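# Slide the door fully open without toppling anything

## Task

Push or pull the sliding door to its fully open end stop and leave it resting there on its own (a door held open only by the robot does not count). The door must not be slammed in either direction, the coffee table must stand upright at the finish, and the robot must not fall or be left leaning.

## Robot and tools

ROBOT. The LinearBot has an omnidirectional wheeled base with strong wheel motors (7 N m) and a column about 1.75 m high. A carriage rides 1.0 m along the column (lift_m) and carries two identical six-joint arms, each with a two-finger gripper. The arm bases sit roughly 0.57 m + lift_m above the floor, and some carriage parts hang about 0.15 m lower. A hand reaches 0.78 m from its shoulder but only about 0.38 m below its arm base. A hand is about 0.16 m long and 0.1 m wide (0.14 m with fingers open). Parked arm joints 1 to 6: 0, 0.05, 0.05, 1.45, 0, 0; parked, the robot is about 0.95 m wide and 0.7 m long. Cameras: carriage_camera is fixed, facing forward and tilted about 20 degrees down; left_wrist_camera and right_wrist_camera look out beyond the fingertips. Loose objects may occasionally get a short external shove.

FRAMES. Base frame: origin on the floor below the base centre, x forward, y left, z up. left_hand and right_hand are the midpoints between each hand's finger pads, in this frame; quat_wxyz rotates base axes into hand axes (hand z along the fingers, fingers open along hand y; a hand pointing straight up with joints 1, 5, 6 at 0 reads (1, 0, 0, 0)). Odometry frame is the base frame at scene start; base_odometry counts wheel rotation only, so slip looks like travel; heading is positive leftward, -3.142 to 3.142.

execute_actions. Argument "actions": a list holding one action or none (empty just reports state and images). An action may contain "base", "joints" or both; their motions begin together. "base" holds exactly one key, each an offset from where the base last reported itself: translate_m (metres, forward positive, -2 to 2), strafe_m (metres, left positive, -2 to 2), rotate_rad (radians, counter-clockwise positive, -6.3 to 6.3). "joints" is one flat object keyed by joint name, all absolute targets: lift_m 0 to 1 m; for each arm (left_ and right_ prefixes) joint1_rad -2.617 to 3.054 (vertical-axis swing, 0 forward, positive left), joint2_rad 0 to 3.141 (shoulder: 0 upper arm back and level, 1.57 vertical, 3.14 forward and level), joint3_rad 0 to 3.141 (elbow: 0 folded, 3.14 straight), joint4_rad -1.57 to 1.57 (wrist pitch, positive lifts fingertips), joint5_rad -1.57 to 1.57 (wrist yaw, positive swings fingertips to the RIGHT, opposite to joint 1), joint6_rad -2.094 to 2.094 (roll about the finger direction, positive clockwise viewed from the forearm), gripper_m 0 to 0.093 m (pad gap). Joints or base omitted from an action may keep driving toward earlier targets unreported. Unknown keys or out-of-range values reject the whole call. One action lasts at most 15 s. "cameras": list of camera names or "all"; null/omitted means all, [] means none. If a result reports a stop, later motion calls in the same reply are skipped.

wait: seconds, 0 to 10; nothing new is commanded. zoom_image: camera plus region [x0, y0, x1, y1] in pixels from the top-left, at most 504 by 504, on that camera's latest full image. finished_scene: scene = the current scene number; irreversible, and the door must stay fully open afterwards.

RESULTS. base_status/joint_status: "done" (base: wheels turned the commanded amount, slip included; a 1-2 mm move may fall short yet say done), "off_target" (resting away from target, maybe still pushing), "contact_stop" or "time_out" (target dropped, holding current spot). "joint command not followed" plus a "cause:" line means an arm's targets were withheld by a self-collision check (gripper still obeyed); such joints read "not_followed" and may be retried on every later action. on_its_own lists uncommanded things; "held at" is the target held, not the position. motor_effort: percent of max, positive toward higher joint values, bracket = peak of last action; readings carry fixed per-motor error and noise. Lift effort grows with load; steadily falling effort while lowering means a hand rests on something. drive_wheels (ignore sign) higher at rest than after free motion means the base is still pressing. Joint torques are total drive output, offset and noisy. Motor temperatures per arm per joint; MOTOR HOT from 75 °C; OVER-TEMPERATURE FAULT at 90 °C pauses that arm 10 s (then 90 °C is unchecked on that arm for 5 minutes), at 100 °C the arm goes limp and drops; affected keys say "limit_stop_at_motor_heat", so resend targets. Outstretched arms heat quickly, even empty, including while you think. ARM HIT means a hard hit on the robot itself.

CAUTIONS. Drive stops fire only after impact and can be late or missed; arms are unwatched during turns and mostly when arm joints are also commanded, and the base may roll about 0.3 m after an arm touches. After a blocked drive, back off about 0.2 m the same way (or turn back), repeat if still pressed, then retry; the retreat may stop spuriously once. Arms and grippers have no contact stop and snap to target once freed. Keep the arms from hitting or pressing each other; to untangle, move only the withheld arm clear first, the other later. Hand readings drift at long reach. The robot can tip and never recover, worst with a high carriage, extended arms, pulling, or abrupt stops; lean shows only in images. Don't drive backward into a table edge above the base. Move the door slowly so it neither slams open nor rebounds shut, keep clear of the coffee table, and release the door so it stays open by itself. The robot holds its last command while you think, and wasted motion time matters.

Each tool is called after "Request:" as a command line: name --argument value for each argument, lists and objects as JSON in quotes; but a table of rows of numbers goes row by row, as --pt "numbers of a row", without its own name.

## Session

Request:
execute_actions --actions '[]'

Scene clock: 0.00 s.
Joint torques (N m, as the arm reports them, + toward a larger angle): no reading
Motor temperatures (°C, as the motors report them): left_arm=[18 18 21 18 19 20] | right_arm=[21 18 21 20 21 21]
base_odometry: x=+0.000 y=+0.000 heading=+0.000 (m, m, rad; odometry frame)
base_status: not commanded
joint_positions: lift_m=+0.302 left_joint1_rad=+0.004 left_joint2_rad=+0.054 left_joint3_rad=+0.062 left_joint4_rad=+1.475 left_joint5_rad=-0.012 left_joint6_rad=-0.007 left_gripper_m=+0.094 right_joint1_rad=+0.008 right_joint2_rad=+0.045 right_joint3_rad=+0.037 right_joint4_rad=+1.507 right_joint5_rad=+0.036 right_joint6_rad=-0.042 right_gripper_m=+0.094
joint_status: not commanded
motor_effort: lift_m=+20 drive_wheels=+4 (%)
left_hand: x=+0.2885 y=+0.3502 z=+1.3295 quat_wxyz=(+0.999, -0.006, +0.044, -0.001) (m; base frame)
right_hand: x=+0.2853 y=-0.3540 z=+1.3235 quat_wxyz=(+0.999, +0.017, +0.036, -0.018) (m; base frame)
pictures: carriage_camera, left_wrist_camera, right_wrist_camera
Images, in order (width x height): carriage_camera 504x504, left_wrist_camera 504x504, right_wrist_camera 504x504.

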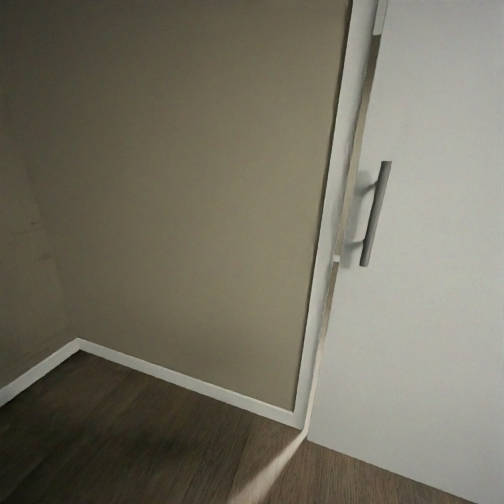

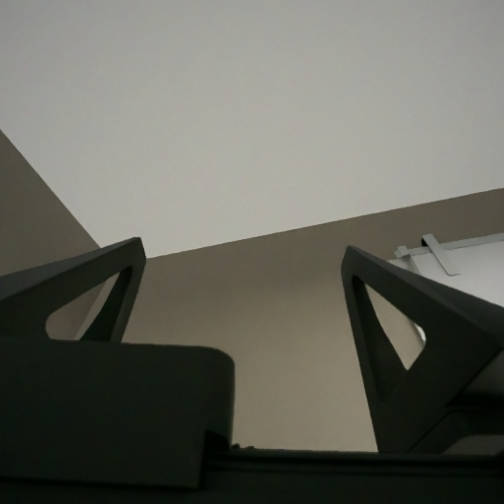

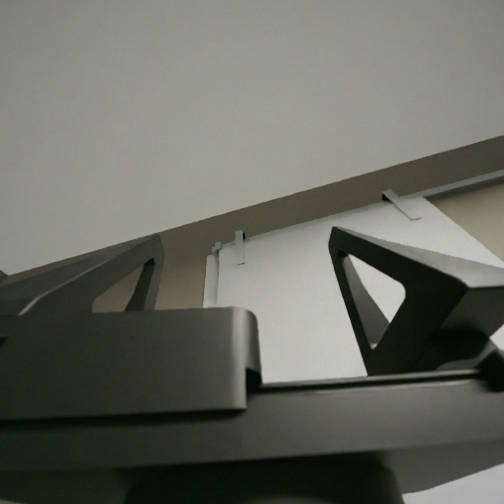

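Door slides right. Look right.

Request:
execute_actions --actions '[{"base":{"rotate_rad":-1.0}}]' --cameras '["carriage_camera"]'

Scene clock: 4.73 s.
Joint torques (N m, as the arm reports them, + toward a larger angle): left_arm=[ 0.22  3.56  5.29 -0.16 -0.06 -0.12] | right_arm=[ 0.23  3.63  6.6  -0.14  0.03  0.  ]
Motor temperatures (°C, as the motors report them): left_arm=[18 18 22 18 19 20] | right_arm=[21 18 22 20 21 21]
base_odometry: x=+0.000 y=+0.000 heading=-1.000 (m, m, rad; odometry frame)
base_status: done
joint_positions: lift_m=+0.302 left_joint1_rad=+0.004 left_joint2_rad=+0.054 left_joint3_rad=+0.062 left_joint4_rad=+1.475 left_joint5_rad=-0.012 left_joint6_rad=-0.007 left_gripper_m=+0.094 right_joint1_rad=+0.008 right_joint2_rad=+0.045 right_joint3_rad=+0.037 right_joint4_rad=+1.507 right_joint5_rad=+0.036 right_joint6_rad=-0.042 right_gripper_m=+0.094
joint_status: not commanded
motor_effort: lift_m=+20(20) drive_wheels=+7(12) (%)
left_hand: x=+0.2885 y=+0.3502 z=+1.3295 quat_wxyz=(+0.999, -0.006, +0.044, -0.001) (m; base frame)
right_hand: x=+0.2853 y=-0.3541 z=+1.3235 quat_wxyz=(+0.999, +0.017, +0.036, -0.018) (m; base frame)
pictures: carriage_camera
Images, in order (width x height): carriage_camera 504x504.

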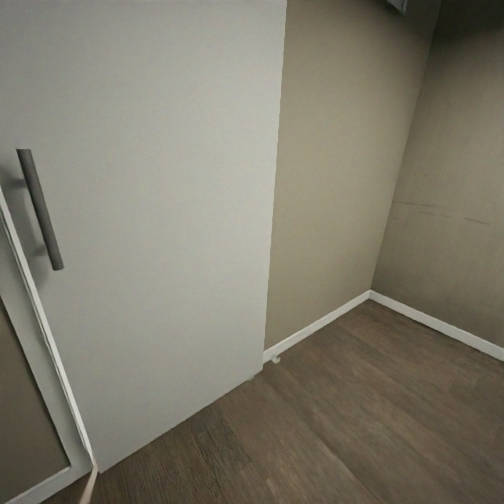

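Request:
execute_actions --actions '[{"base":{"rotate_rad":-0.9}}]' --cameras '["carriage_camera"]'

Request:
execute_actions --actions '[{"base":{"rotate_rad":1.5},"joints":{"right_joint2_rad":1.2,"right_joint3_rad":0.8,"right_joint4_rad":0.4,"lift_m":0.1}}]'

Scene clock: 9.40 s.
Joint torques (N m, as the arm reports them, + toward a larger angle): left_arm=[ 0.22  3.43  5.42 -0.12 -0.07 -0.12] | right_arm=[-0.01  3.39  6.26 -0.19  0.04 -0.07]
Motor temperatures (°C, as the motors report them): left_arm=[18 18 22 18 19 20] | right_arm=[21 18 22 20 21 21]
base_odometry: x=+0.000 y=+0.000 heading=-1.899 (m, m, rad; odometry frame)
base_status: done
joint_positions: lift_m=+0.302 left_joint1_rad=+0.004 left_joint2_rad=+0.054 left_joint3_rad=+0.062 left_joint4_rad=+1.474 left_joint5_rad=-0.012 left_joint6_rad=-0.007 left_gripper_m=+0.094 right_joint1_rad=+0.008 right_joint2_rad=+0.045 right_joint3_rad=+0.037 right_joint4_rad=+1.507 right_joint5_rad=+0.036 right_joint6_rad=-0.042 right_gripper_m=+0.094
joint_status: not commanded
motor_effort: lift_m=+20(20) drive_wheels=+7(15) (%)
left_hand: x=+0.2886 y=+0.3502 z=+1.3295 quat_wxyz=(+0.999, -0.006, +0.044, -0.001) (m; base frame)
right_hand: x=+0.2853 y=-0.3541 z=+1.3235 quat_wxyz=(+0.999, +0.017, +0.036, -0.018) (m; base frame)
pictures: carriage_camera
Images, in order (width x height): carriage_camera 504x504.

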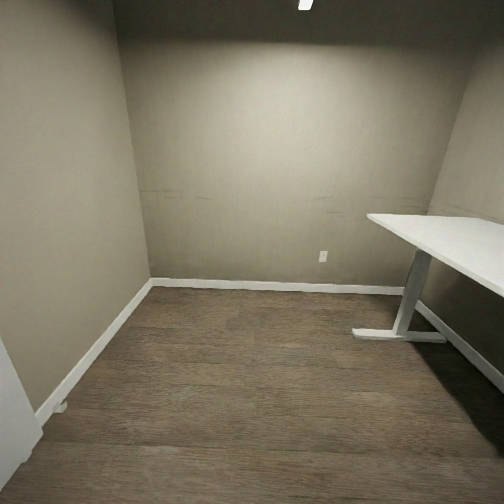

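Scene clock: 12.43 s.
Joint torques (N m, as the arm reports them, + toward a larger angle): left_arm=[ 0.21  3.56  5.29 -0.11 -0.06 -0.12] | right_arm=[ 0.12 -4.75 10.54  2.66  0.05 -0.07]
Motor temperatures (°C, as the motors report them): left_arm=[18 18 22 18 19 20] | right_arm=[21 19 23 21 21 21]
base_odometry: x=+0.000 y=+0.000 heading=-0.400 (m, m, rad; odometry frame)
base_status: done
joint_positions: lift_m=+0.100 left_joint1_rad=+0.004 left_joint2_rad=+0.054 left_joint3_rad=+0.062 left_joint4_rad=+1.473 left_joint5_rad=-0.012 left_joint6_rad=-0.007 left_gripper_m=+0.094 right_joint1_rad=+0.008 right_joint2_rad=+1.202 right_joint3_rad=+0.778 right_joint4_rad=+0.388 right_joint5_rad=+0.037 right_joint6_rad=-0.042 right_gripper_m=+0.094
joint_status: all done
motor_effort: lift_m=+18(17) drive_wheels=+7(19) (%)
left_hand: x=+0.2888 y=+0.3502 z=+1.1281 quat_wxyz=(+0.999, -0.006, +0.045, -0.001) (m; base frame)
right_hand: x=+0.6845 y=-0.3511 z=+0.9981 quat_wxyz=(+0.694, -0.005, +0.720, -0.025) (m; base frame)
pictures: carriage_camera, left_wrist_camera, right_wrist_camera
Images, in order (width x height): carriage_camera 504x504, left_wrist_camera 504x504, right_wrist_camera 504x504.

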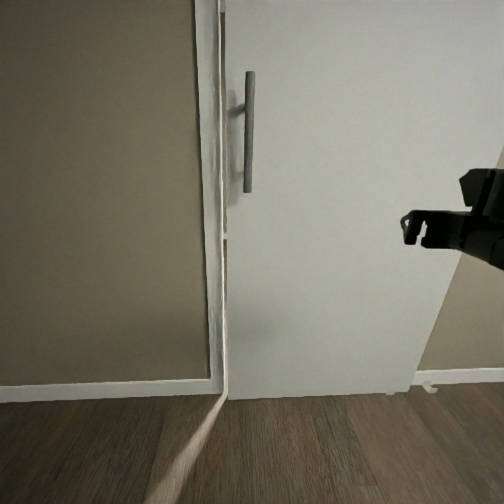

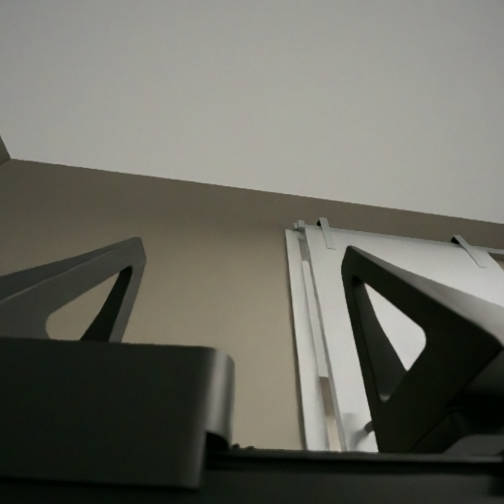

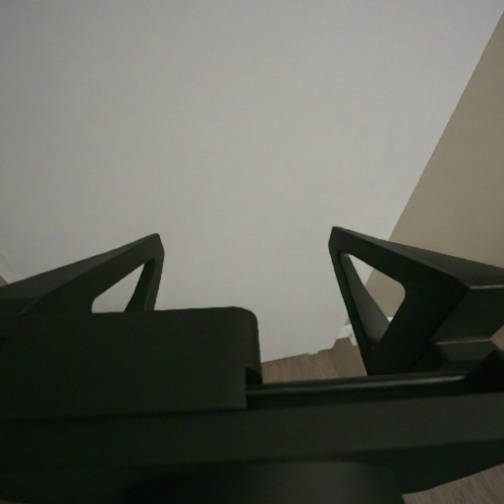

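Request:
execute_actions --actions '[{"base":{"rotate_rad":0.04},"joints":{"lift_m":0.22}}]' --cameras '[]'

Request:
execute_actions --actions '[{"base":{"strafe_m":0.32}}]' --cameras '[]'

Request:
execute_actions --actions '[{"base":{"translate_m":0.2}}]'

Scene clock: 18.50 s.
Joint torques (N m, as the arm reports them, + toward a larger angle): left_arm=[ 0.21  3.46  5.28 -0.15 -0.07 -0.12] | right_arm=[ 0.01 -4.7  10.14  2.59  0.12  0.03]
Motor temperatures (°C, as the motors report them): left_arm=[18 19 23 18 19 20] | right_arm=[21 19 24 22 21 21]
base_odometry: x=+0.000 y=+0.000 heading=-0.360 (m, m, rad; odometry frame)
base_status: done
joint_positions: lift_m=+0.220 left_joint1_rad=+0.004 left_joint2_rad=+0.054 left_joint3_rad=+0.062 left_joint4_rad=+1.473 left_joint5_rad=-0.012 left_joint6_rad=-0.007 left_gripper_m=+0.094 right_joint1_rad=+0.008 right_joint2_rad=+1.202 right_joint3_rad=+0.778 right_joint4_rad=+0.397 right_joint5_rad=+0.037 right_joint6_rad=-0.042 right_gripper_m=+0.094
joint_status: all done
motor_effort: lift_m=+22(26) drive_wheels=+8(15) (%)
left_hand: x=+0.2889 y=+0.3501 z=+1.2477 quat_wxyz=(+0.999, -0.006, +0.045, -0.001) (m; base frame)
right_hand: x=+0.6846 y=-0.3511 z=+1.1198 quat_wxyz=(+0.697, -0.005, +0.717, -0.025) (m; base frame)
pictures: none
No camera images: the call's "cameras" was empty. Leave "cameras" out to get every camera's image.

Scene clock: 21.03 s.
Joint torques (N m, as the arm reports them, + toward a larger angle): left_arm=[ 0.22  3.45  5.28 -0.16 -0.08 -0.12] | right_arm=[-0.01 -4.97 10.41  2.57  0.06 -0.01]
Motor temperatures (°C, as the motors report them): left_arm=[18 19 23 18 19 20] | right_arm=[21 19 25 23 21 21]
base_odometry: x=+0.113 y=+0.299 heading=-0.359 (m, m, rad; odometry frame)
base_status: done
joint_positions: lift_m=+0.220 left_joint1_rad=+0.004 left_joint2_rad=+0.054 left_joint3_rad=+0.062 left_joint4_rad=+1.473 left_joint5_rad=-0.012 left_joint6_rad=-0.007 left_gripper_m=+0.094 right_joint1_rad=+0.008 right_joint2_rad=+1.202 right_joint3_rad=+0.778 right_joint4_rad=+0.397 right_joint5_rad=+0.037 right_joint6_rad=-0.042 right_gripper_m=+0.094
joint_status: not commanded
motor_effort: lift_m=+22(22) drive_wheels=-3(18) (%)
left_hand: x=+0.2889 y=+0.3501 z=+1.2477 quat_wxyz=(+0.999, -0.006, +0.045, -0.001) (m; base frame)
right_hand: x=+0.6846 y=-0.3510 z=+1.1198 quat_wxyz=(+0.697, -0.005, +0.717, -0.025) (m; base frame)
pictures: none
No camera images: the call's "cameras" was empty. Leave "cameras" out to get every camera's image.

Scene clock: 23.10 s.
Joint torques (N m, as the arm reports them, + toward a larger angle): left_arm=[ 0.22  3.7   5.18 -0.13 -0.06 -0.12] | right_arm=[ 0.18 -4.84 10.3   2.52  0.09 -0.04]
Motor temperatures (°C, as the motors report them): left_arm=[18 19 23 18 19 20] | right_arm=[21 19 25 23 21 21]
base_odometry: x=+0.300 y=+0.229 heading=-0.359 (m, m, rad; odometry frame)
base_status: done
joint_positions: lift_m=+0.220 left_joint1_rad=+0.004 left_joint2_rad=+0.054 left_joint3_rad=+0.062 left_joint4_rad=+1.474 left_joint5_rad=-0.012 left_joint6_rad=-0.007 left_gripper_m=+0.094 right_joint1_rad=+0.008 right_joint2_rad=+1.202 right_joint3_rad=+0.778 right_joint4_rad=+0.397 right_joint5_rad=+0.037 right_joint6_rad=-0.042 right_gripper_m=+0.094
joint_status: not commanded
motor_effort: lift_m=+22(22) drive_wheels=-2(14) (%)
left_hand: x=+0.2886 y=+0.3501 z=+1.2477 quat_wxyz=(+0.999, -0.006, +0.044, -0.001) (m; base frame)
right_hand: x=+0.6846 y=-0.3510 z=+1.1198 quat_wxyz=(+0.697, -0.005, +0.717, -0.025) (m; base frame)
pictures: carriage_camera, left_wrist_camera, right_wrist_camera
Images, in order (width x height): carriage_camera 504x504, left_wrist_camera 504x504, right_wrist_camera 504x504.

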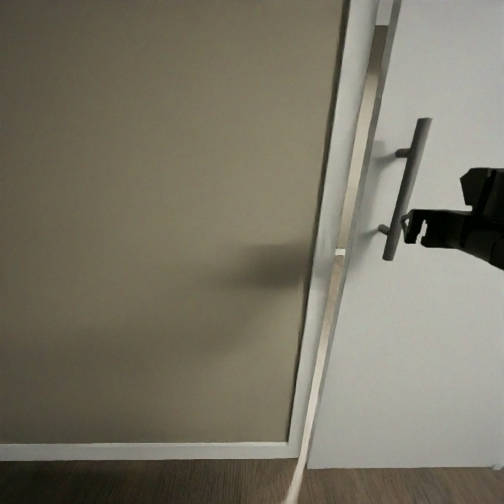

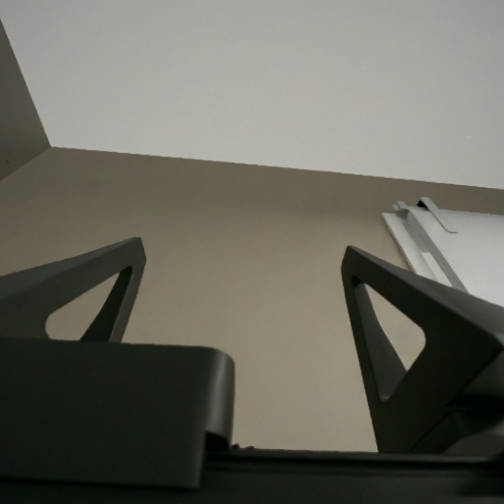

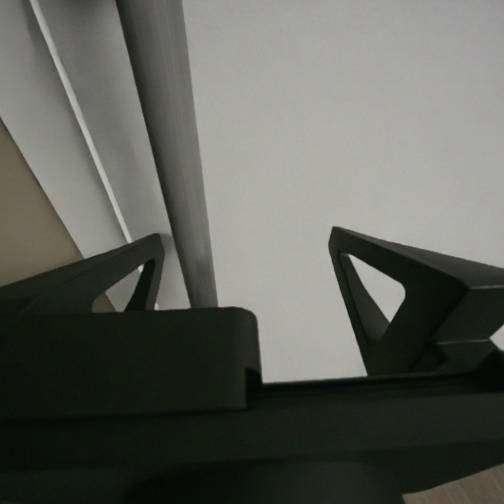

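Very close already.

Request:
execute_actions --actions '[{"base":{"strafe_m":0.04}}]' --cameras '["right_wrist_camera"]'

Request:
execute_actions --actions '[{"base":{"translate_m":0.05}}]' --cameras '["right_wrist_camera","carriage_camera"]'

Scene clock: 26.33 s.
Joint torques (N m, as the arm reports them, + toward a larger angle): left_arm=[ 0.29  3.56  5.13 -0.19 -0.06 -0.13] | right_arm=[ 0.45 -4.94 10.32  2.51  0.08 -0.05]
Motor temperatures (°C, as the motors report them): left_arm=[18 19 23 18 19 20] | right_arm=[21 19 26 24 21 21]
base_odometry: x=+0.314 y=+0.267 heading=-0.359 (m, m, rad; odometry frame)
base_status: done
joint_positions: lift_m=+0.220 left_joint1_rad=+0.004 left_joint2_rad=+0.054 left_joint3_rad=+0.062 left_joint4_rad=+1.474 left_joint5_rad=-0.012 left_joint6_rad=-0.007 left_gripper_m=+0.094 right_joint1_rad=+0.008 right_joint2_rad=+1.202 right_joint3_rad=+0.778 right_joint4_rad=+0.397 right_joint5_rad=+0.037 right_joint6_rad=-0.042 right_gripper_m=+0.094
joint_status: not commanded
motor_effort: lift_m=+22(22) drive_wheels=+5(11) (%)
left_hand: x=+0.2886 y=+0.3501 z=+1.2477 quat_wxyz=(+0.999, -0.006, +0.044, -0.001) (m; base frame)
right_hand: x=+0.6846 y=-0.3510 z=+1.1198 quat_wxyz=(+0.697, -0.005, +0.717, -0.025) (m; base frame)
pictures: right_wrist_camera
Images, in order (width x height): right_wrist_camera 504x504.

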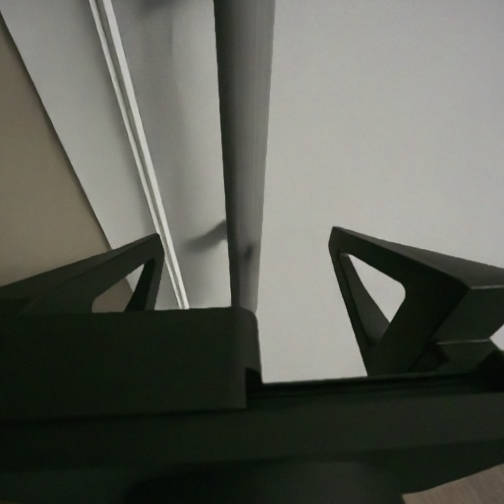

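Scene clock: 27.50 s.
Joint torques (N m, as the arm reports them, + toward a larger angle): left_arm=[ 0.2   3.53  5.31 -0.15 -0.07 -0.12] | right_arm=[ 0.27 -4.83 10.47  2.51  0.04 -0.04]
Motor temperatures (°C, as the motors report them): left_arm=[18 19 24 18 19 20] | right_arm=[21 19 26 24 21 21]
base_odometry: x=+0.361 y=+0.249 heading=-0.358 (m, m, rad; odometry frame)
base_status: done
joint_positions: lift_m=+0.220 left_joint1_rad=+0.004 left_joint2_rad=+0.054 left_joint3_rad=+0.062 left_joint4_rad=+1.474 left_joint5_rad=-0.012 left_joint6_rad=-0.007 left_gripper_m=+0.094 right_joint1_rad=+0.008 right_joint2_rad=+1.202 right_joint3_rad=+0.778 right_joint4_rad=+0.397 right_joint5_rad=+0.037 right_joint6_rad=-0.042 right_gripper_m=+0.094
joint_status: not commanded
motor_effort: lift_m=+22(22) drive_wheels=-3(9) (%)
left_hand: x=+0.2886 y=+0.3501 z=+1.2477 quat_wxyz=(+0.999, -0.006, +0.044, -0.001) (m; base frame)
right_hand: x=+0.6846 y=-0.3510 z=+1.1198 quat_wxyz=(+0.697, -0.005, +0.717, -0.025) (m; base frame)
pictures: carriage_camera, right_wrist_camera
Images, in order (width x height): carriage_camera 504x504, right_wrist_camera 504x504.

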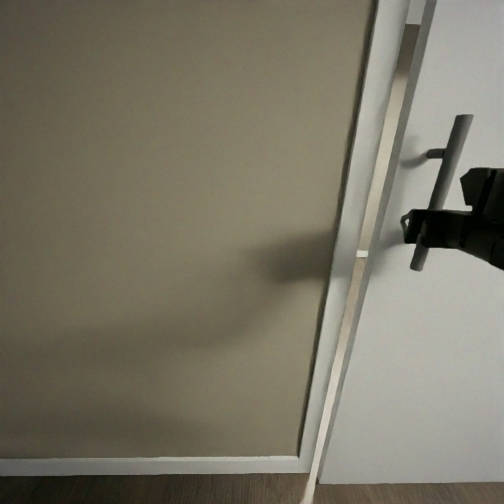

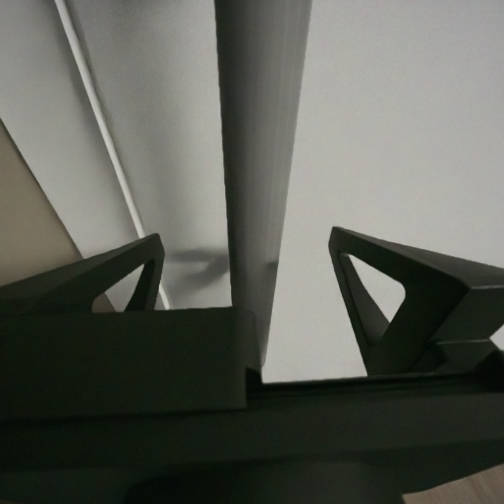

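Request:
execute_actions --actions '[{"base":{"translate_m":0.025},"joints":{"right_gripper_m":0.045}}]' --cameras '["right_wrist_camera"]'

Request:
execute_actions --actions '[{"base":{"strafe_m":-0.4}}]'

Scene clock: 30.27 s.
Joint torques (N m, as the arm reports them, + toward a larger angle): left_arm=[ 0.15  3.55  5.26 -0.19 -0.08 -0.12] | right_arm=[ 0.04 -4.92 10.65  2.57  0.11 -0.07]
Motor temperatures (°C, as the motors report them): left_arm=[18 19 24 18 19 20] | right_arm=[21 19 27 24 21 21]
base_odometry: x=+0.385 y=+0.241 heading=-0.358 (m, m, rad; odometry frame)
base_status: done
joint_positions: lift_m=+0.220 left_joint1_rad=+0.004 left_joint2_rad=+0.054 left_joint3_rad=+0.062 left_joint4_rad=+1.474 left_joint5_rad=-0.012 left_joint6_rad=-0.007 left_gripper_m=+0.094 right_joint1_rad=+0.008 right_joint2_rad=+1.202 right_joint3_rad=+0.778 right_joint4_rad=+0.397 right_joint5_rad=+0.037 right_joint6_rad=-0.042 right_gripper_m=+0.045
joint_status: all done
motor_effort: lift_m=+22(22) drive_wheels=+6(15) (%)
left_hand: x=+0.2885 y=+0.3501 z=+1.2477 quat_wxyz=(+0.999, -0.006, +0.044, -0.001) (m; base frame)
right_hand: x=+0.6846 y=-0.3510 z=+1.1198 quat_wxyz=(+0.697, -0.005, +0.717, -0.025) (m; base frame)
pictures: right_wrist_camera
Images, in order (width x height): right_wrist_camera 504x504.

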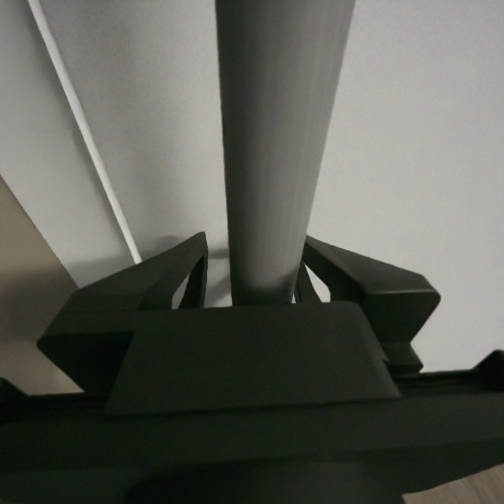

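Scene clock: 32.17 s.
Joint torques (N m, as the arm reports them, + toward a larger angle): left_arm=[ 0.19  3.51  5.28 -0.14 -0.08 -0.12] | right_arm=[ 0.12 -4.96 10.03  2.5  -0.08 -0.16]
Motor temperatures (°C, as the motors report them): left_arm=[18 19 24 18 19 20] | right_arm=[21 19 27 24 21 21]
base_odometry: x=+0.359 y=+0.171 heading=-0.357 (m, m, rad; odometry frame)
base_status: strafe_m contact_stop (by the wheels' count: -0.075 of -0.400)
joint_positions: lift_m=+0.220 left_joint1_rad=+0.004 left_joint2_rad=+0.054 left_joint3_rad=+0.062 left_joint4_rad=+1.473 left_joint5_rad=-0.011 left_joint6_rad=-0.007 left_gripper_m=+0.094 right_joint1_rad=+0.004 right_joint2_rad=+1.206 right_joint3_rad=+0.780 right_joint4_rad=+0.400 right_joint5_rad=+0.052 right_joint6_rad=-0.035 right_gripper_m=+0.045
joint_status: not commanded
motor_effort: lift_m=+22(22) drive_wheels=+0(18) (%)
left_hand: x=+0.2888 y=+0.3499 z=+1.2477 quat_wxyz=(+0.999, -0.006, +0.045, -0.001) (m; base frame)
right_hand: x=+0.6853 y=-0.3550 z=+1.1201 quat_wxyz=(+0.697, +0.004, +0.716, -0.029) (m; base frame)
pictures: carriage_camera, left_wrist_camera, right_wrist_camera
Images, in order (width x height): carriage_camera 504x504, left_wrist_camera 504x504, right_wrist_camera 504x504.

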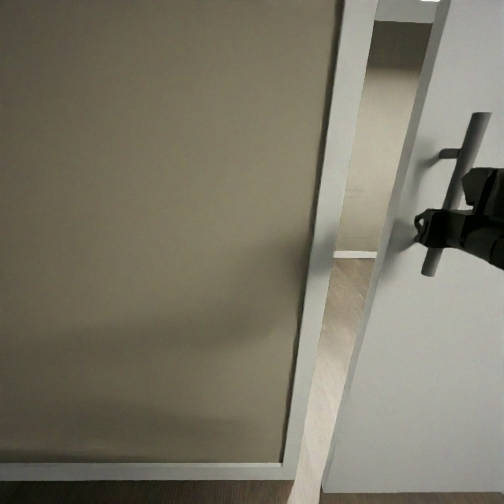

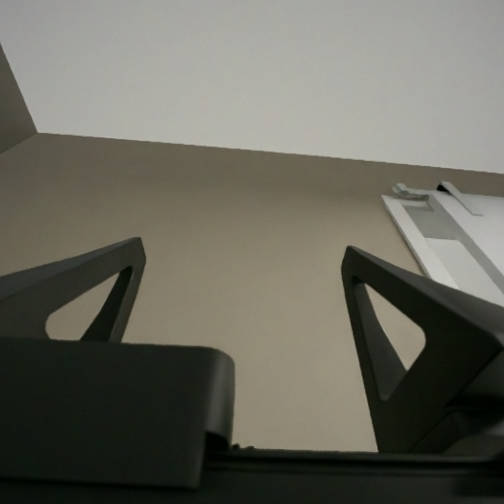

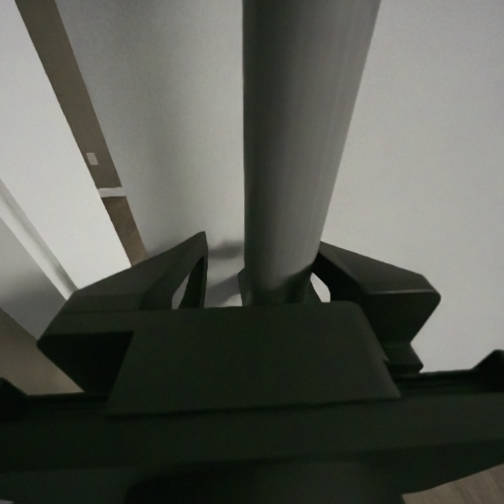

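It moves freely; the stop was from inertia.

Request:
execute_actions --actions '[{"base":{"strafe_m":-0.45},"joints":{"right_joint1_rad":0.0,"right_gripper_m":0.034}}]' --cameras '["right_wrist_camera","carriage_camera"]'

Request:
execute_actions --actions '[{"base":{"strafe_m":-0.15},"joints":{"right_joint1_rad":0.0}}]'

Scene clock: 38.50 s.
Joint torques (N m, as the arm reports them, + toward a larger angle): left_arm=[ 0.24  3.61  5.27 -0.17 -0.08 -0.12] | right_arm=[ 1.94 -4.99 10.09  2.55 -0.37 -0.12]
Motor temperatures (°C, as the motors report them): left_arm=[18 19 24 18 19 20] | right_arm=[21 20 28 25 22 21]
base_odometry: x=+0.202 y=-0.251 heading=-0.357 (m, m, rad; odometry frame)
base_status: done
joint_positions: lift_m=+0.220 left_joint1_rad=+0.004 left_joint2_rad=+0.054 left_joint3_rad=+0.062 left_joint4_rad=+1.473 left_joint5_rad=-0.011 left_joint6_rad=-0.007 left_gripper_m=+0.094 right_joint1_rad=-0.018 right_joint2_rad=+1.206 right_joint3_rad=+0.780 right_joint4_rad=+0.398 right_joint5_rad=+0.079 right_joint6_rad=-0.033 right_gripper_m=+0.034
joint_status: all done
motor_effort: lift_m=+22(22) drive_wheels=+1(15) (%)
left_hand: x=+0.2888 y=+0.3499 z=+1.2477 quat_wxyz=(+0.999, -0.006, +0.045, -0.001) (m; base frame)
right_hand: x=+0.6846 y=-0.3690 z=+1.1197 quat_wxyz=(+0.696, +0.022, +0.717, -0.046) (m; base frame)
pictures: carriage_camera, right_wrist_camera
Images, in order (width x height): carriage_camera 504x504, right_wrist_camera 504x504.

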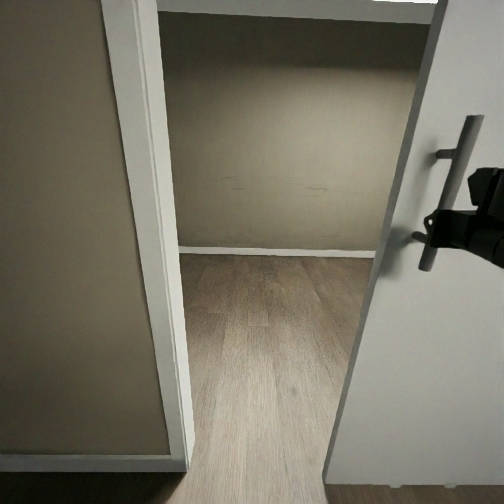

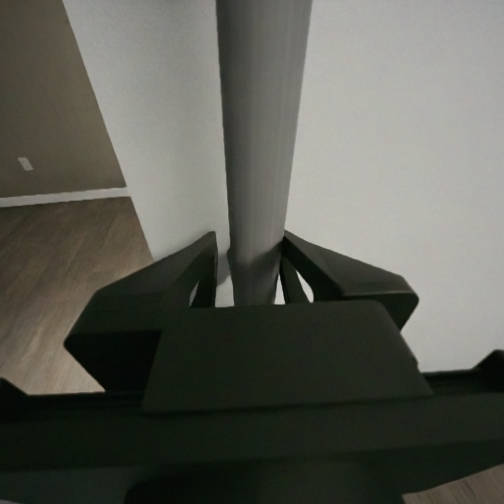

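Scene clock: 40.37 s.
Joint torques (N m, as the arm reports them, + toward a larger angle): left_arm=[ 0.22  3.51  5.27 -0.12 -0.09 -0.12] | right_arm=[ 0.6  -5.26 10.09  2.5  -0.26 -0.1 ]
Motor temperatures (°C, as the motors report them): left_arm=[18 19 24 18 19 20] | right_arm=[21 20 28 25 22 21]
base_odometry: x=+0.174 y=-0.329 heading=-0.356 (m, m, rad; odometry frame)
base_status: strafe_m contact_stop (by the wheels' count: -0.082 of -0.150)
joint_positions: lift_m=+0.220 left_joint1_rad=+0.004 left_joint2_rad=+0.054 left_joint3_rad=+0.062 left_joint4_rad=+1.473 left_joint5_rad=-0.010 left_joint6_rad=-0.007 left_gripper_m=+0.094 right_joint1_rad=-0.005 right_joint2_rad=+1.206 right_joint3_rad=+0.780 right_joint4_rad=+0.399 right_joint5_rad=+0.060 right_joint6_rad=-0.035 right_gripper_m=+0.034
joint_status: all done
motor_effort: lift_m=+22(22) drive_wheels=+1(10) (%)
left_hand: x=+0.2888 y=+0.3498 z=+1.2477 quat_wxyz=(+0.999, -0.005, +0.045, -0.001) (m; base frame)
right_hand: x=+0.6851 y=-0.3604 z=+1.1199 quat_wxyz=(+0.697, +0.010, +0.717, -0.035) (m; base frame)
pictures: carriage_camera, left_wrist_camera, right_wrist_camera
Images, in order (width x height): carriage_camera 504x504, left_wrist_camera 504x504, right_wrist_camera 504x504.

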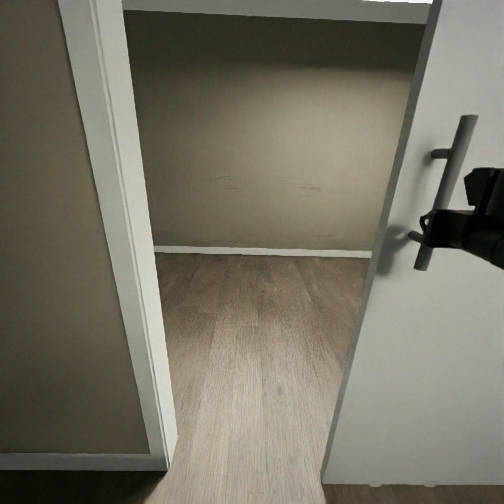

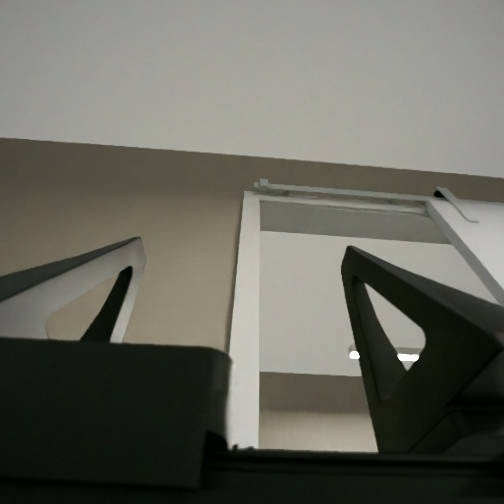

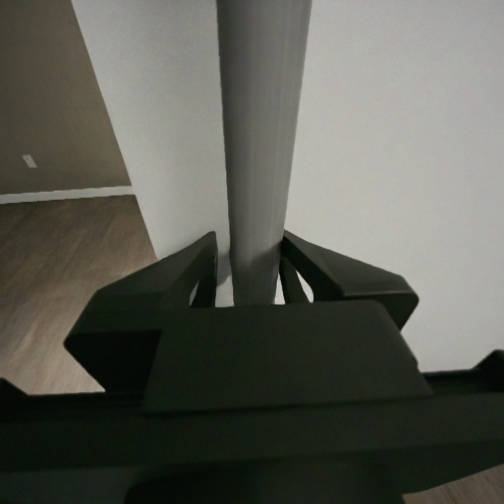

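Request:
execute_actions --actions '[{"base":{"translate_m":0.03}}]' --cameras '[]'

Request:
execute_actions --actions '[{"base":{"strafe_m":-0.06}}]' --cameras '[]'

Request:
execute_actions --actions '[{"base":{"strafe_m":-0.06}}]' --cameras '[]'

Request:
execute_actions --actions '[{"base":{"strafe_m":-0.06}}]'

Scene clock: 44.27 s.
Joint torques (N m, as the arm reports them, + toward a larger angle): left_arm=[ 0.2   3.53  5.35 -0.11 -0.09 -0.13] | right_arm=[ 0.56 -4.97 10.17  2.49 -0.11 -0.07]
Motor temperatures (°C, as the motors report them): left_arm=[18 19 24 18 19 20] | right_arm=[21 20 29 25 22 21]
base_odometry: x=+0.202 y=-0.339 heading=-0.357 (m, m, rad; odometry frame)
base_status: done
joint_positions: lift_m=+0.220 left_joint1_rad=+0.004 left_joint2_rad=+0.054 left_joint3_rad=+0.062 left_joint4_rad=+1.473 left_joint5_rad=-0.010 left_joint6_rad=-0.007 left_gripper_m=+0.094 right_joint1_rad=-0.005 right_joint2_rad=+1.206 right_joint3_rad=+0.780 right_joint4_rad=+0.399 right_joint5_rad=+0.053 right_joint6_rad=-0.035 right_gripper_m=+0.034
joint_status: not commanded
motor_effort: lift_m=+22(22) drive_wheels=-3(6) (%)
left_hand: x=+0.2888 y=+0.3498 z=+1.2477 quat_wxyz=(+0.999, -0.005, +0.045, -0.001) (m; base frame)
right_hand: x=+0.6852 y=-0.3591 z=+1.1199 quat_wxyz=(+0.697, +0.008, +0.717, -0.033) (m; base frame)
pictures: none
No camera images: the call's "cameras" was empty. Leave "cameras" out to get every camera's image.

Scene clock: 45.67 s.
Joint torques (N m, as the arm reports them, + toward a larger angle): left_arm=[ 0.2   3.48  5.25 -0.13 -0.09 -0.12] | right_arm=[-0.52 -4.88 10.07  2.5   0.14 -0.15]
Motor temperatures (°C, as the motors report them): left_arm=[18 19 25 18 19 20] | right_arm=[21 20 29 25 22 21]
base_odometry: x=+0.184 y=-0.388 heading=-0.356 (m, m, rad; odometry frame)
base_status: strafe_m contact_stop (by the wheels' count: -0.052 of -0.060)
joint_positions: lift_m=+0.220 left_joint1_rad=+0.004 left_joint2_rad=+0.054 left_joint3_rad=+0.062 left_joint4_rad=+1.473 left_joint5_rad=-0.010 left_joint6_rad=-0.007 left_gripper_m=+0.094 right_joint1_rad=+0.006 right_joint2_rad=+1.206 right_joint3_rad=+0.780 right_joint4_rad=+0.399 right_joint5_rad=+0.029 right_joint6_rad=-0.035 right_gripper_m=+0.034
joint_status: not commanded
motor_effort: lift_m=+22(22) drive_wheels=+4(13) (%)
left_hand: x=+0.2889 y=+0.3498 z=+1.2477 quat_wxyz=(+0.999, -0.005, +0.045, -0.001) (m; base frame)
right_hand: x=+0.6854 y=-0.3504 z=+1.1200 quat_wxyz=(+0.697, -0.005, +0.717, -0.021) (m; base frame)
pictures: none
No camera images: the call's "cameras" was empty. Leave "cameras" out to get every camera's image.

not run: a stop came earlier in this reply.

not run: a stop came earlier in this reply.

Request:
execute_actions --actions '[{"base":{"strafe_m":-0.1}}]' --cameras '["carriage_camera"]'

Scene clock: 48.47 s.
Joint torques (N m, as the arm reports them, + toward a larger angle): left_arm=[ 0.23  3.55  5.19 -0.15 -0.1  -0.12] | right_arm=[ 0.59 -5.28 10.13  2.52 -0.2  -0.11]
Motor temperatures (°C, as the motors report them): left_arm=[18 19 25 18 19 20] | right_arm=[21 20 29 26 22 21]
base_odometry: x=+0.166 y=-0.439 heading=-0.355 (m, m, rad; odometry frame)
base_status: strafe_m contact_stop (by the wheels' count: -0.054 of -0.100)
joint_positions: lift_m=+0.220 left_joint1_rad=+0.004 left_joint2_rad=+0.054 left_joint3_rad=+0.062 left_joint4_rad=+1.472 left_joint5_rad=-0.009 left_joint6_rad=-0.007 left_gripper_m=+0.094 right_joint1_rad=-0.005 right_joint2_rad=+1.206 right_joint3_rad=+0.780 right_joint4_rad=+0.401 right_joint5_rad=+0.056 right_joint6_rad=-0.034 right_gripper_m=+0.034
joint_status: not commanded
motor_effort: lift_m=+22(22) drive_wheels=+1(12) (%)
left_hand: x=+0.2891 y=+0.3497 z=+1.2476 quat_wxyz=(+0.999, -0.005, +0.045, -0.001) (m; base frame)
right_hand: x=+0.6851 y=-0.3597 z=+1.1204 quat_wxyz=(+0.697, +0.009, +0.716, -0.034) (m; base frame)
pictures: carriage_camera
Images, in order (width x height): carriage_camera 504x504.

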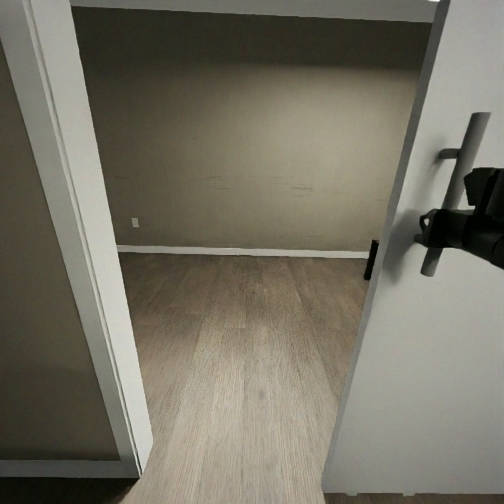

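Request:
execute_actions --actions '[{"base":{"strafe_m":-0.08}}]' --cameras '["carriage_camera"]'

Scene clock: 51.17 s.
Joint torques (N m, as the arm reports them, + toward a larger angle): left_arm=[ 0.22  3.46  5.31 -0.12 -0.1  -0.12] | right_arm=[ 0.02 -5.28 10.42  2.5   0.01 -0.12]
Motor temperatures (°C, as the motors report them): left_arm=[18 19 25 18 19 20] | right_arm=[21 20 29 26 22 21]
base_odometry: x=+0.146 y=-0.496 heading=-0.355 (m, m, rad; odometry frame)
base_status: strafe_m contact_stop (by the wheels' count: -0.060 of -0.080)
joint_positions: lift_m=+0.220 left_joint1_rad=+0.004 left_joint2_rad=+0.054 left_joint3_rad=+0.062 left_joint4_rad=+1.472 left_joint5_rad=-0.009 left_joint6_rad=-0.007 left_gripper_m=+0.094 right_joint1_rad=+0.001 right_joint2_rad=+1.206 right_joint3_rad=+0.780 right_joint4_rad=+0.402 right_joint5_rad=+0.044 right_joint6_rad=-0.035 right_gripper_m=+0.034
joint_status: not commanded
motor_effort: lift_m=+22(22) drive_wheels=+1(11) (%)
left_hand: x=+0.2891 y=+0.3497 z=+1.2476 quat_wxyz=(+0.999, -0.005, +0.045, -0.001) (m; base frame)
right_hand: x=+0.6853 y=-0.3553 z=+1.1207 quat_wxyz=(+0.698, +0.003, +0.716, -0.028) (m; base frame)
pictures: carriage_camera
Images, in order (width x height): carriage_camera 504x504.

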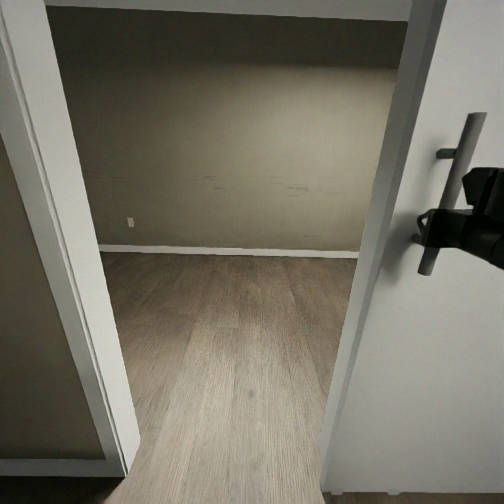

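Request:
execute_actions --actions '[{"base":{"strafe_m":-0.05}}]' --cameras '["carriage_camera"]'

Scene clock: 54.13 s.
Joint torques (N m, as the arm reports them, + toward a larger angle): left_arm=[ 0.21  3.23  5.23 -0.16 -0.11 -0.12] | right_arm=[-0.5  -5.12 10.21  2.52  0.19 -0.1 ]
Motor temperatures (°C, as the motors report them): left_arm=[18 19 25 18 19 20] | right_arm=[21 20 30 26 22 21]
base_odometry: x=+0.131 y=-0.536 heading=-0.354 (m, m, rad; odometry frame)
base_status: strafe_m contact_stop (by the wheels' count: -0.043 of -0.050)
joint_positions: lift_m=+0.220 left_joint1_rad=+0.004 left_joint2_rad=+0.054 left_joint3_rad=+0.062 left_joint4_rad=+1.472 left_joint5_rad=-0.009 left_joint6_rad=-0.007 left_gripper_m=+0.094 right_joint1_rad=+0.007 right_joint2_rad=+1.206 right_joint3_rad=+0.780 right_joint4_rad=+0.402 right_joint5_rad=+0.028 right_joint6_rad=-0.035 right_gripper_m=+0.034
joint_status: not commanded
motor_effort: lift_m=+22(22) drive_wheels=+4(11) (%)
left_hand: x=+0.2892 y=+0.3497 z=+1.2476 quat_wxyz=(+0.999, -0.005, +0.045, -0.001) (m; base frame)
right_hand: x=+0.6854 y=-0.3498 z=+1.1207 quat_wxyz=(+0.698, -0.005, +0.715, -0.020) (m; base frame)
pictures: carriage_camera
Images, in order (width x height): carriage_camera 504x504.

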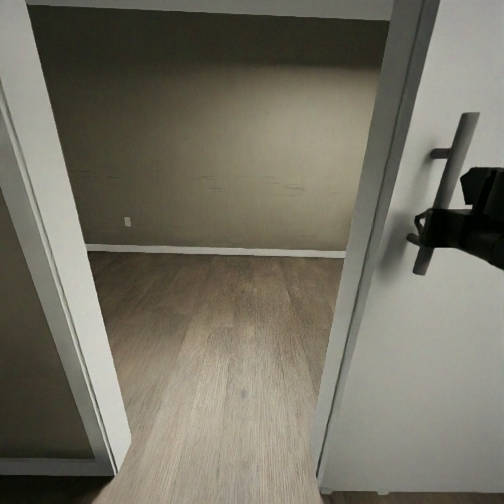

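Request:
execute_actions --actions '[{"base":{"strafe_m":-0.05}}]' --cameras '["carriage_camera"]'

Scene clock: 58.50 s.
Joint torques (N m, as the arm reports them, + toward a larger angle): left_arm=[ 0.23  3.52  5.07 -0.15 -0.1  -0.13] | right_arm=[-0.48 -5.25 10.06  2.46  0.12 -0.14]
Motor temperatures (°C, as the motors report them): left_arm=[18 19 25 18 19 20] | right_arm=[21 20 30 26 22 21]
base_odometry: x=+0.118 y=-0.574 heading=-0.353 (m, m, rad; odometry frame)
base_status: strafe_m contact_stop (by the wheels' count: -0.040 of -0.050)
joint_positions: lift_m=+0.220 left_joint1_rad=+0.004 left_joint2_rad=+0.054 left_joint3_rad=+0.062 left_joint4_rad=+1.472 left_joint5_rad=-0.009 left_joint6_rad=-0.007 left_gripper_m=+0.094 right_joint1_rad=+0.006 right_joint2_rad=+1.206 right_joint3_rad=+0.780 right_joint4_rad=+0.403 right_joint5_rad=+0.029 right_joint6_rad=-0.035 right_gripper_m=+0.034
joint_status: not commanded
motor_effort: lift_m=+22(22) drive_wheels=+3(12) (%)
left_hand: x=+0.2892 y=+0.3497 z=+1.2476 quat_wxyz=(+0.999, -0.005, +0.045, -0.001) (m; base frame)
right_hand: x=+0.6854 y=-0.3504 z=+1.1209 quat_wxyz=(+0.699, -0.005, +0.715, -0.020) (m; base frame)
pictures: carriage_camera
Images, in order (width x height): carriage_camera 504x504.

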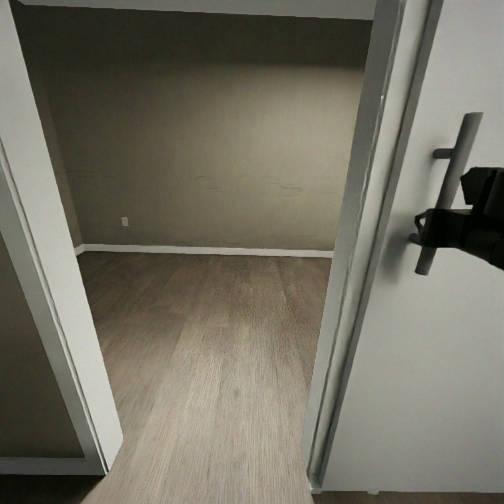

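Request:
execute_actions --actions '[{"base":{"strafe_m":-0.06}}]' --cameras '["carriage_camera"]'

Scene clock: 61.17 s.
Joint torques (N m, as the arm reports them, + toward a larger angle): left_arm=[ 0.24  3.54  5.27 -0.12 -0.11 -0.12] | right_arm=[-0.27 -5.11 10.09  2.47  0.12 -0.08]
Motor temperatures (°C, as the motors report them): left_arm=[18 19 25 18 19 20] | right_arm=[21 20 30 26 22 21]
base_odometry: x=+0.102 y=-0.618 heading=-0.353 (m, m, rad; odometry frame)
base_status: strafe_m contact_stop (by the wheels' count: -0.047 of -0.060)
joint_positions: lift_m=+0.220 left_joint1_rad=+0.004 left_joint2_rad=+0.054 left_joint3_rad=+0.062 left_joint4_rad=+1.472 left_joint5_rad=-0.009 left_joint6_rad=-0.007 left_gripper_m=+0.094 right_joint1_rad=+0.006 right_joint2_rad=+1.206 right_joint3_rad=+0.780 right_joint4_rad=+0.403 right_joint5_rad=+0.032 right_joint6_rad=-0.035 right_gripper_m=+0.034
joint_status: not commanded
motor_effort: lift_m=+22(22) drive_wheels=+1(7) (%)
left_hand: x=+0.2892 y=+0.3497 z=+1.2476 quat_wxyz=(+0.999, -0.005, +0.045, -0.001) (m; base frame)
right_hand: x=+0.6854 y=-0.3509 z=+1.1210 quat_wxyz=(+0.699, -0.004, +0.715, -0.021) (m; base frame)
pictures: carriage_camera
Images, in order (width x height): carriage_camera 504x504.

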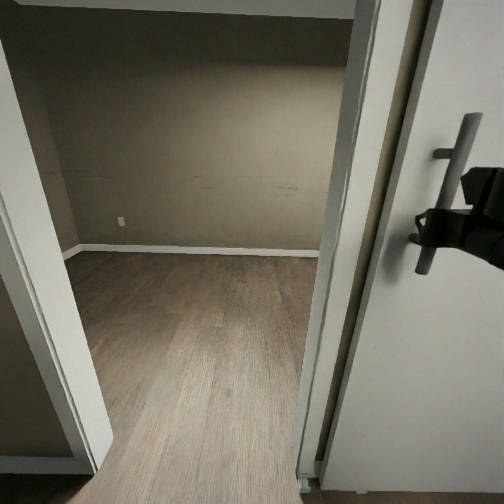

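Request:
execute_actions --actions '[{"base":{"strafe_m":-0.06}}]' --cameras '["left_wrist_camera"]'

Scene clock: 64.63 s.
Joint torques (N m, as the arm reports them, + toward a larger angle): left_arm=[ 0.2   3.54  5.17 -0.14 -0.09 -0.13] | right_arm=[-0.26 -4.99 10.21  2.49  0.07 -0.14]
Motor temperatures (°C, as the motors report them): left_arm=[18 19 25 18 19 20] | right_arm=[21 20 31 26 22 21]
base_odometry: x=+0.086 y=-0.662 heading=-0.352 (m, m, rad; odometry frame)
base_status: strafe_m contact_stop (by the wheels' count: -0.046 of -0.060)
joint_positions: lift_m=+0.220 left_joint1_rad=+0.004 left_joint2_rad=+0.054 left_joint3_rad=+0.062 left_joint4_rad=+1.472 left_joint5_rad=-0.009 left_joint6_rad=-0.007 left_gripper_m=+0.094 right_joint1_rad=+0.006 right_joint2_rad=+1.206 right_joint3_rad=+0.780 right_joint4_rad=+0.403 right_joint5_rad=+0.031 right_joint6_rad=-0.035 right_gripper_m=+0.034
joint_status: not commanded
motor_effort: lift_m=+22(22) drive_wheels=+1(8) (%)
left_hand: x=+0.2892 y=+0.3497 z=+1.2476 quat_wxyz=(+0.999, -0.005, +0.045, -0.001) (m; base frame)
right_hand: x=+0.6854 y=-0.3508 z=+1.1210 quat_wxyz=(+0.699, -0.004, +0.715, -0.021) (m; base frame)
pictures: left_wrist_camera
Images, in order (width x height): left_wrist_camera 504x504.

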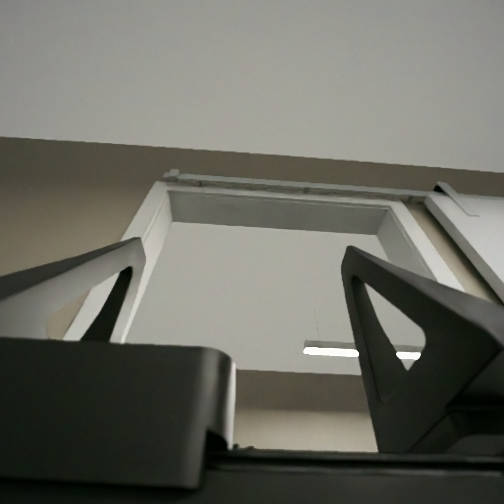

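Request:
execute_actions --actions '[{"base":{"strafe_m":-0.06},"joints":{"left_joint5_rad":0.6}}]'

Scene clock: 67.23 s.
Joint torques (N m, as the arm reports them, + toward a larger angle): left_arm=[ 0.23  3.5   5.28 -0.15 -0.33 -0.16] | right_arm=[-3.98 -5.02  9.96  2.49  1.66 -0.14]
Motor temperatures (°C, as the motors report them): left_arm=[18 19 25 18 19 20] | right_arm=[21 20 31 27 22 21]
base_odometry: x=+0.066 y=-0.718 heading=-0.352 (m, m, rad; odometry frame)
base_status: done
joint_positions: lift_m=+0.220 left_joint1_rad=+0.004 left_joint2_rad=+0.054 left_joint3_rad=+0.062 left_joint4_rad=+1.472 left_joint5_rad=+0.592 left_joint6_rad=-0.007 left_gripper_m=+0.094 right_joint1_rad=+0.044 right_joint2_rad=+1.206 right_joint3_rad=+0.780 right_joint4_rad=+0.404 right_joint5_rad=-0.089 right_joint6_rad=-0.030 right_gripper_m=+0.034
joint_status: all done
motor_effort: lift_m=+22(22) drive_wheels=+5(15) (%)
left_hand: x=+0.2868 y=+0.2521 z=+1.2185 quat_wxyz=(+0.955, +0.291, +0.045, -0.015) (m; base frame)
right_hand: x=+0.6837 y=-0.3143 z=+1.1212 quat_wxyz=(+0.698, -0.057, +0.712, +0.037) (m; base frame)
pictures: carriage_camera, left_wrist_camera, right_wrist_camera
Images, in order (width x height): carriage_camera 504x504, left_wrist_camera 504x504, right_wrist_camera 504x504.

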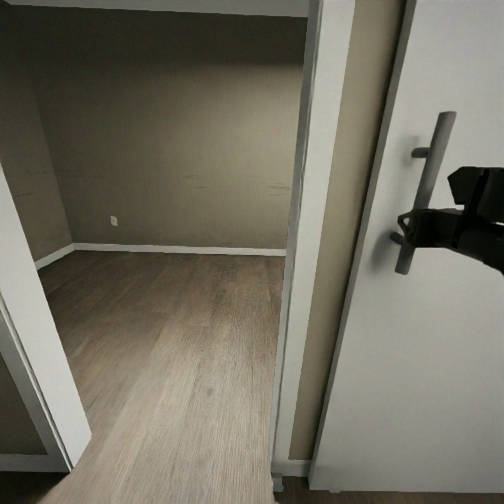

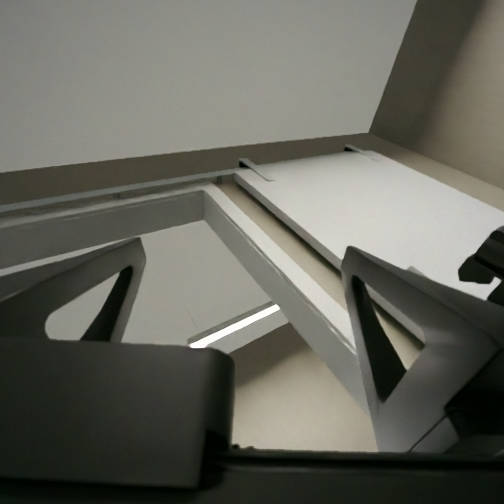

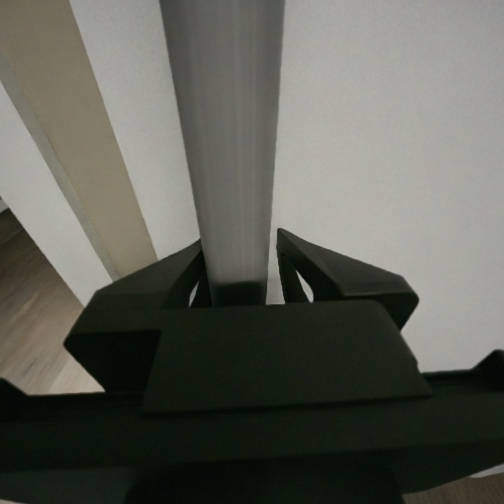

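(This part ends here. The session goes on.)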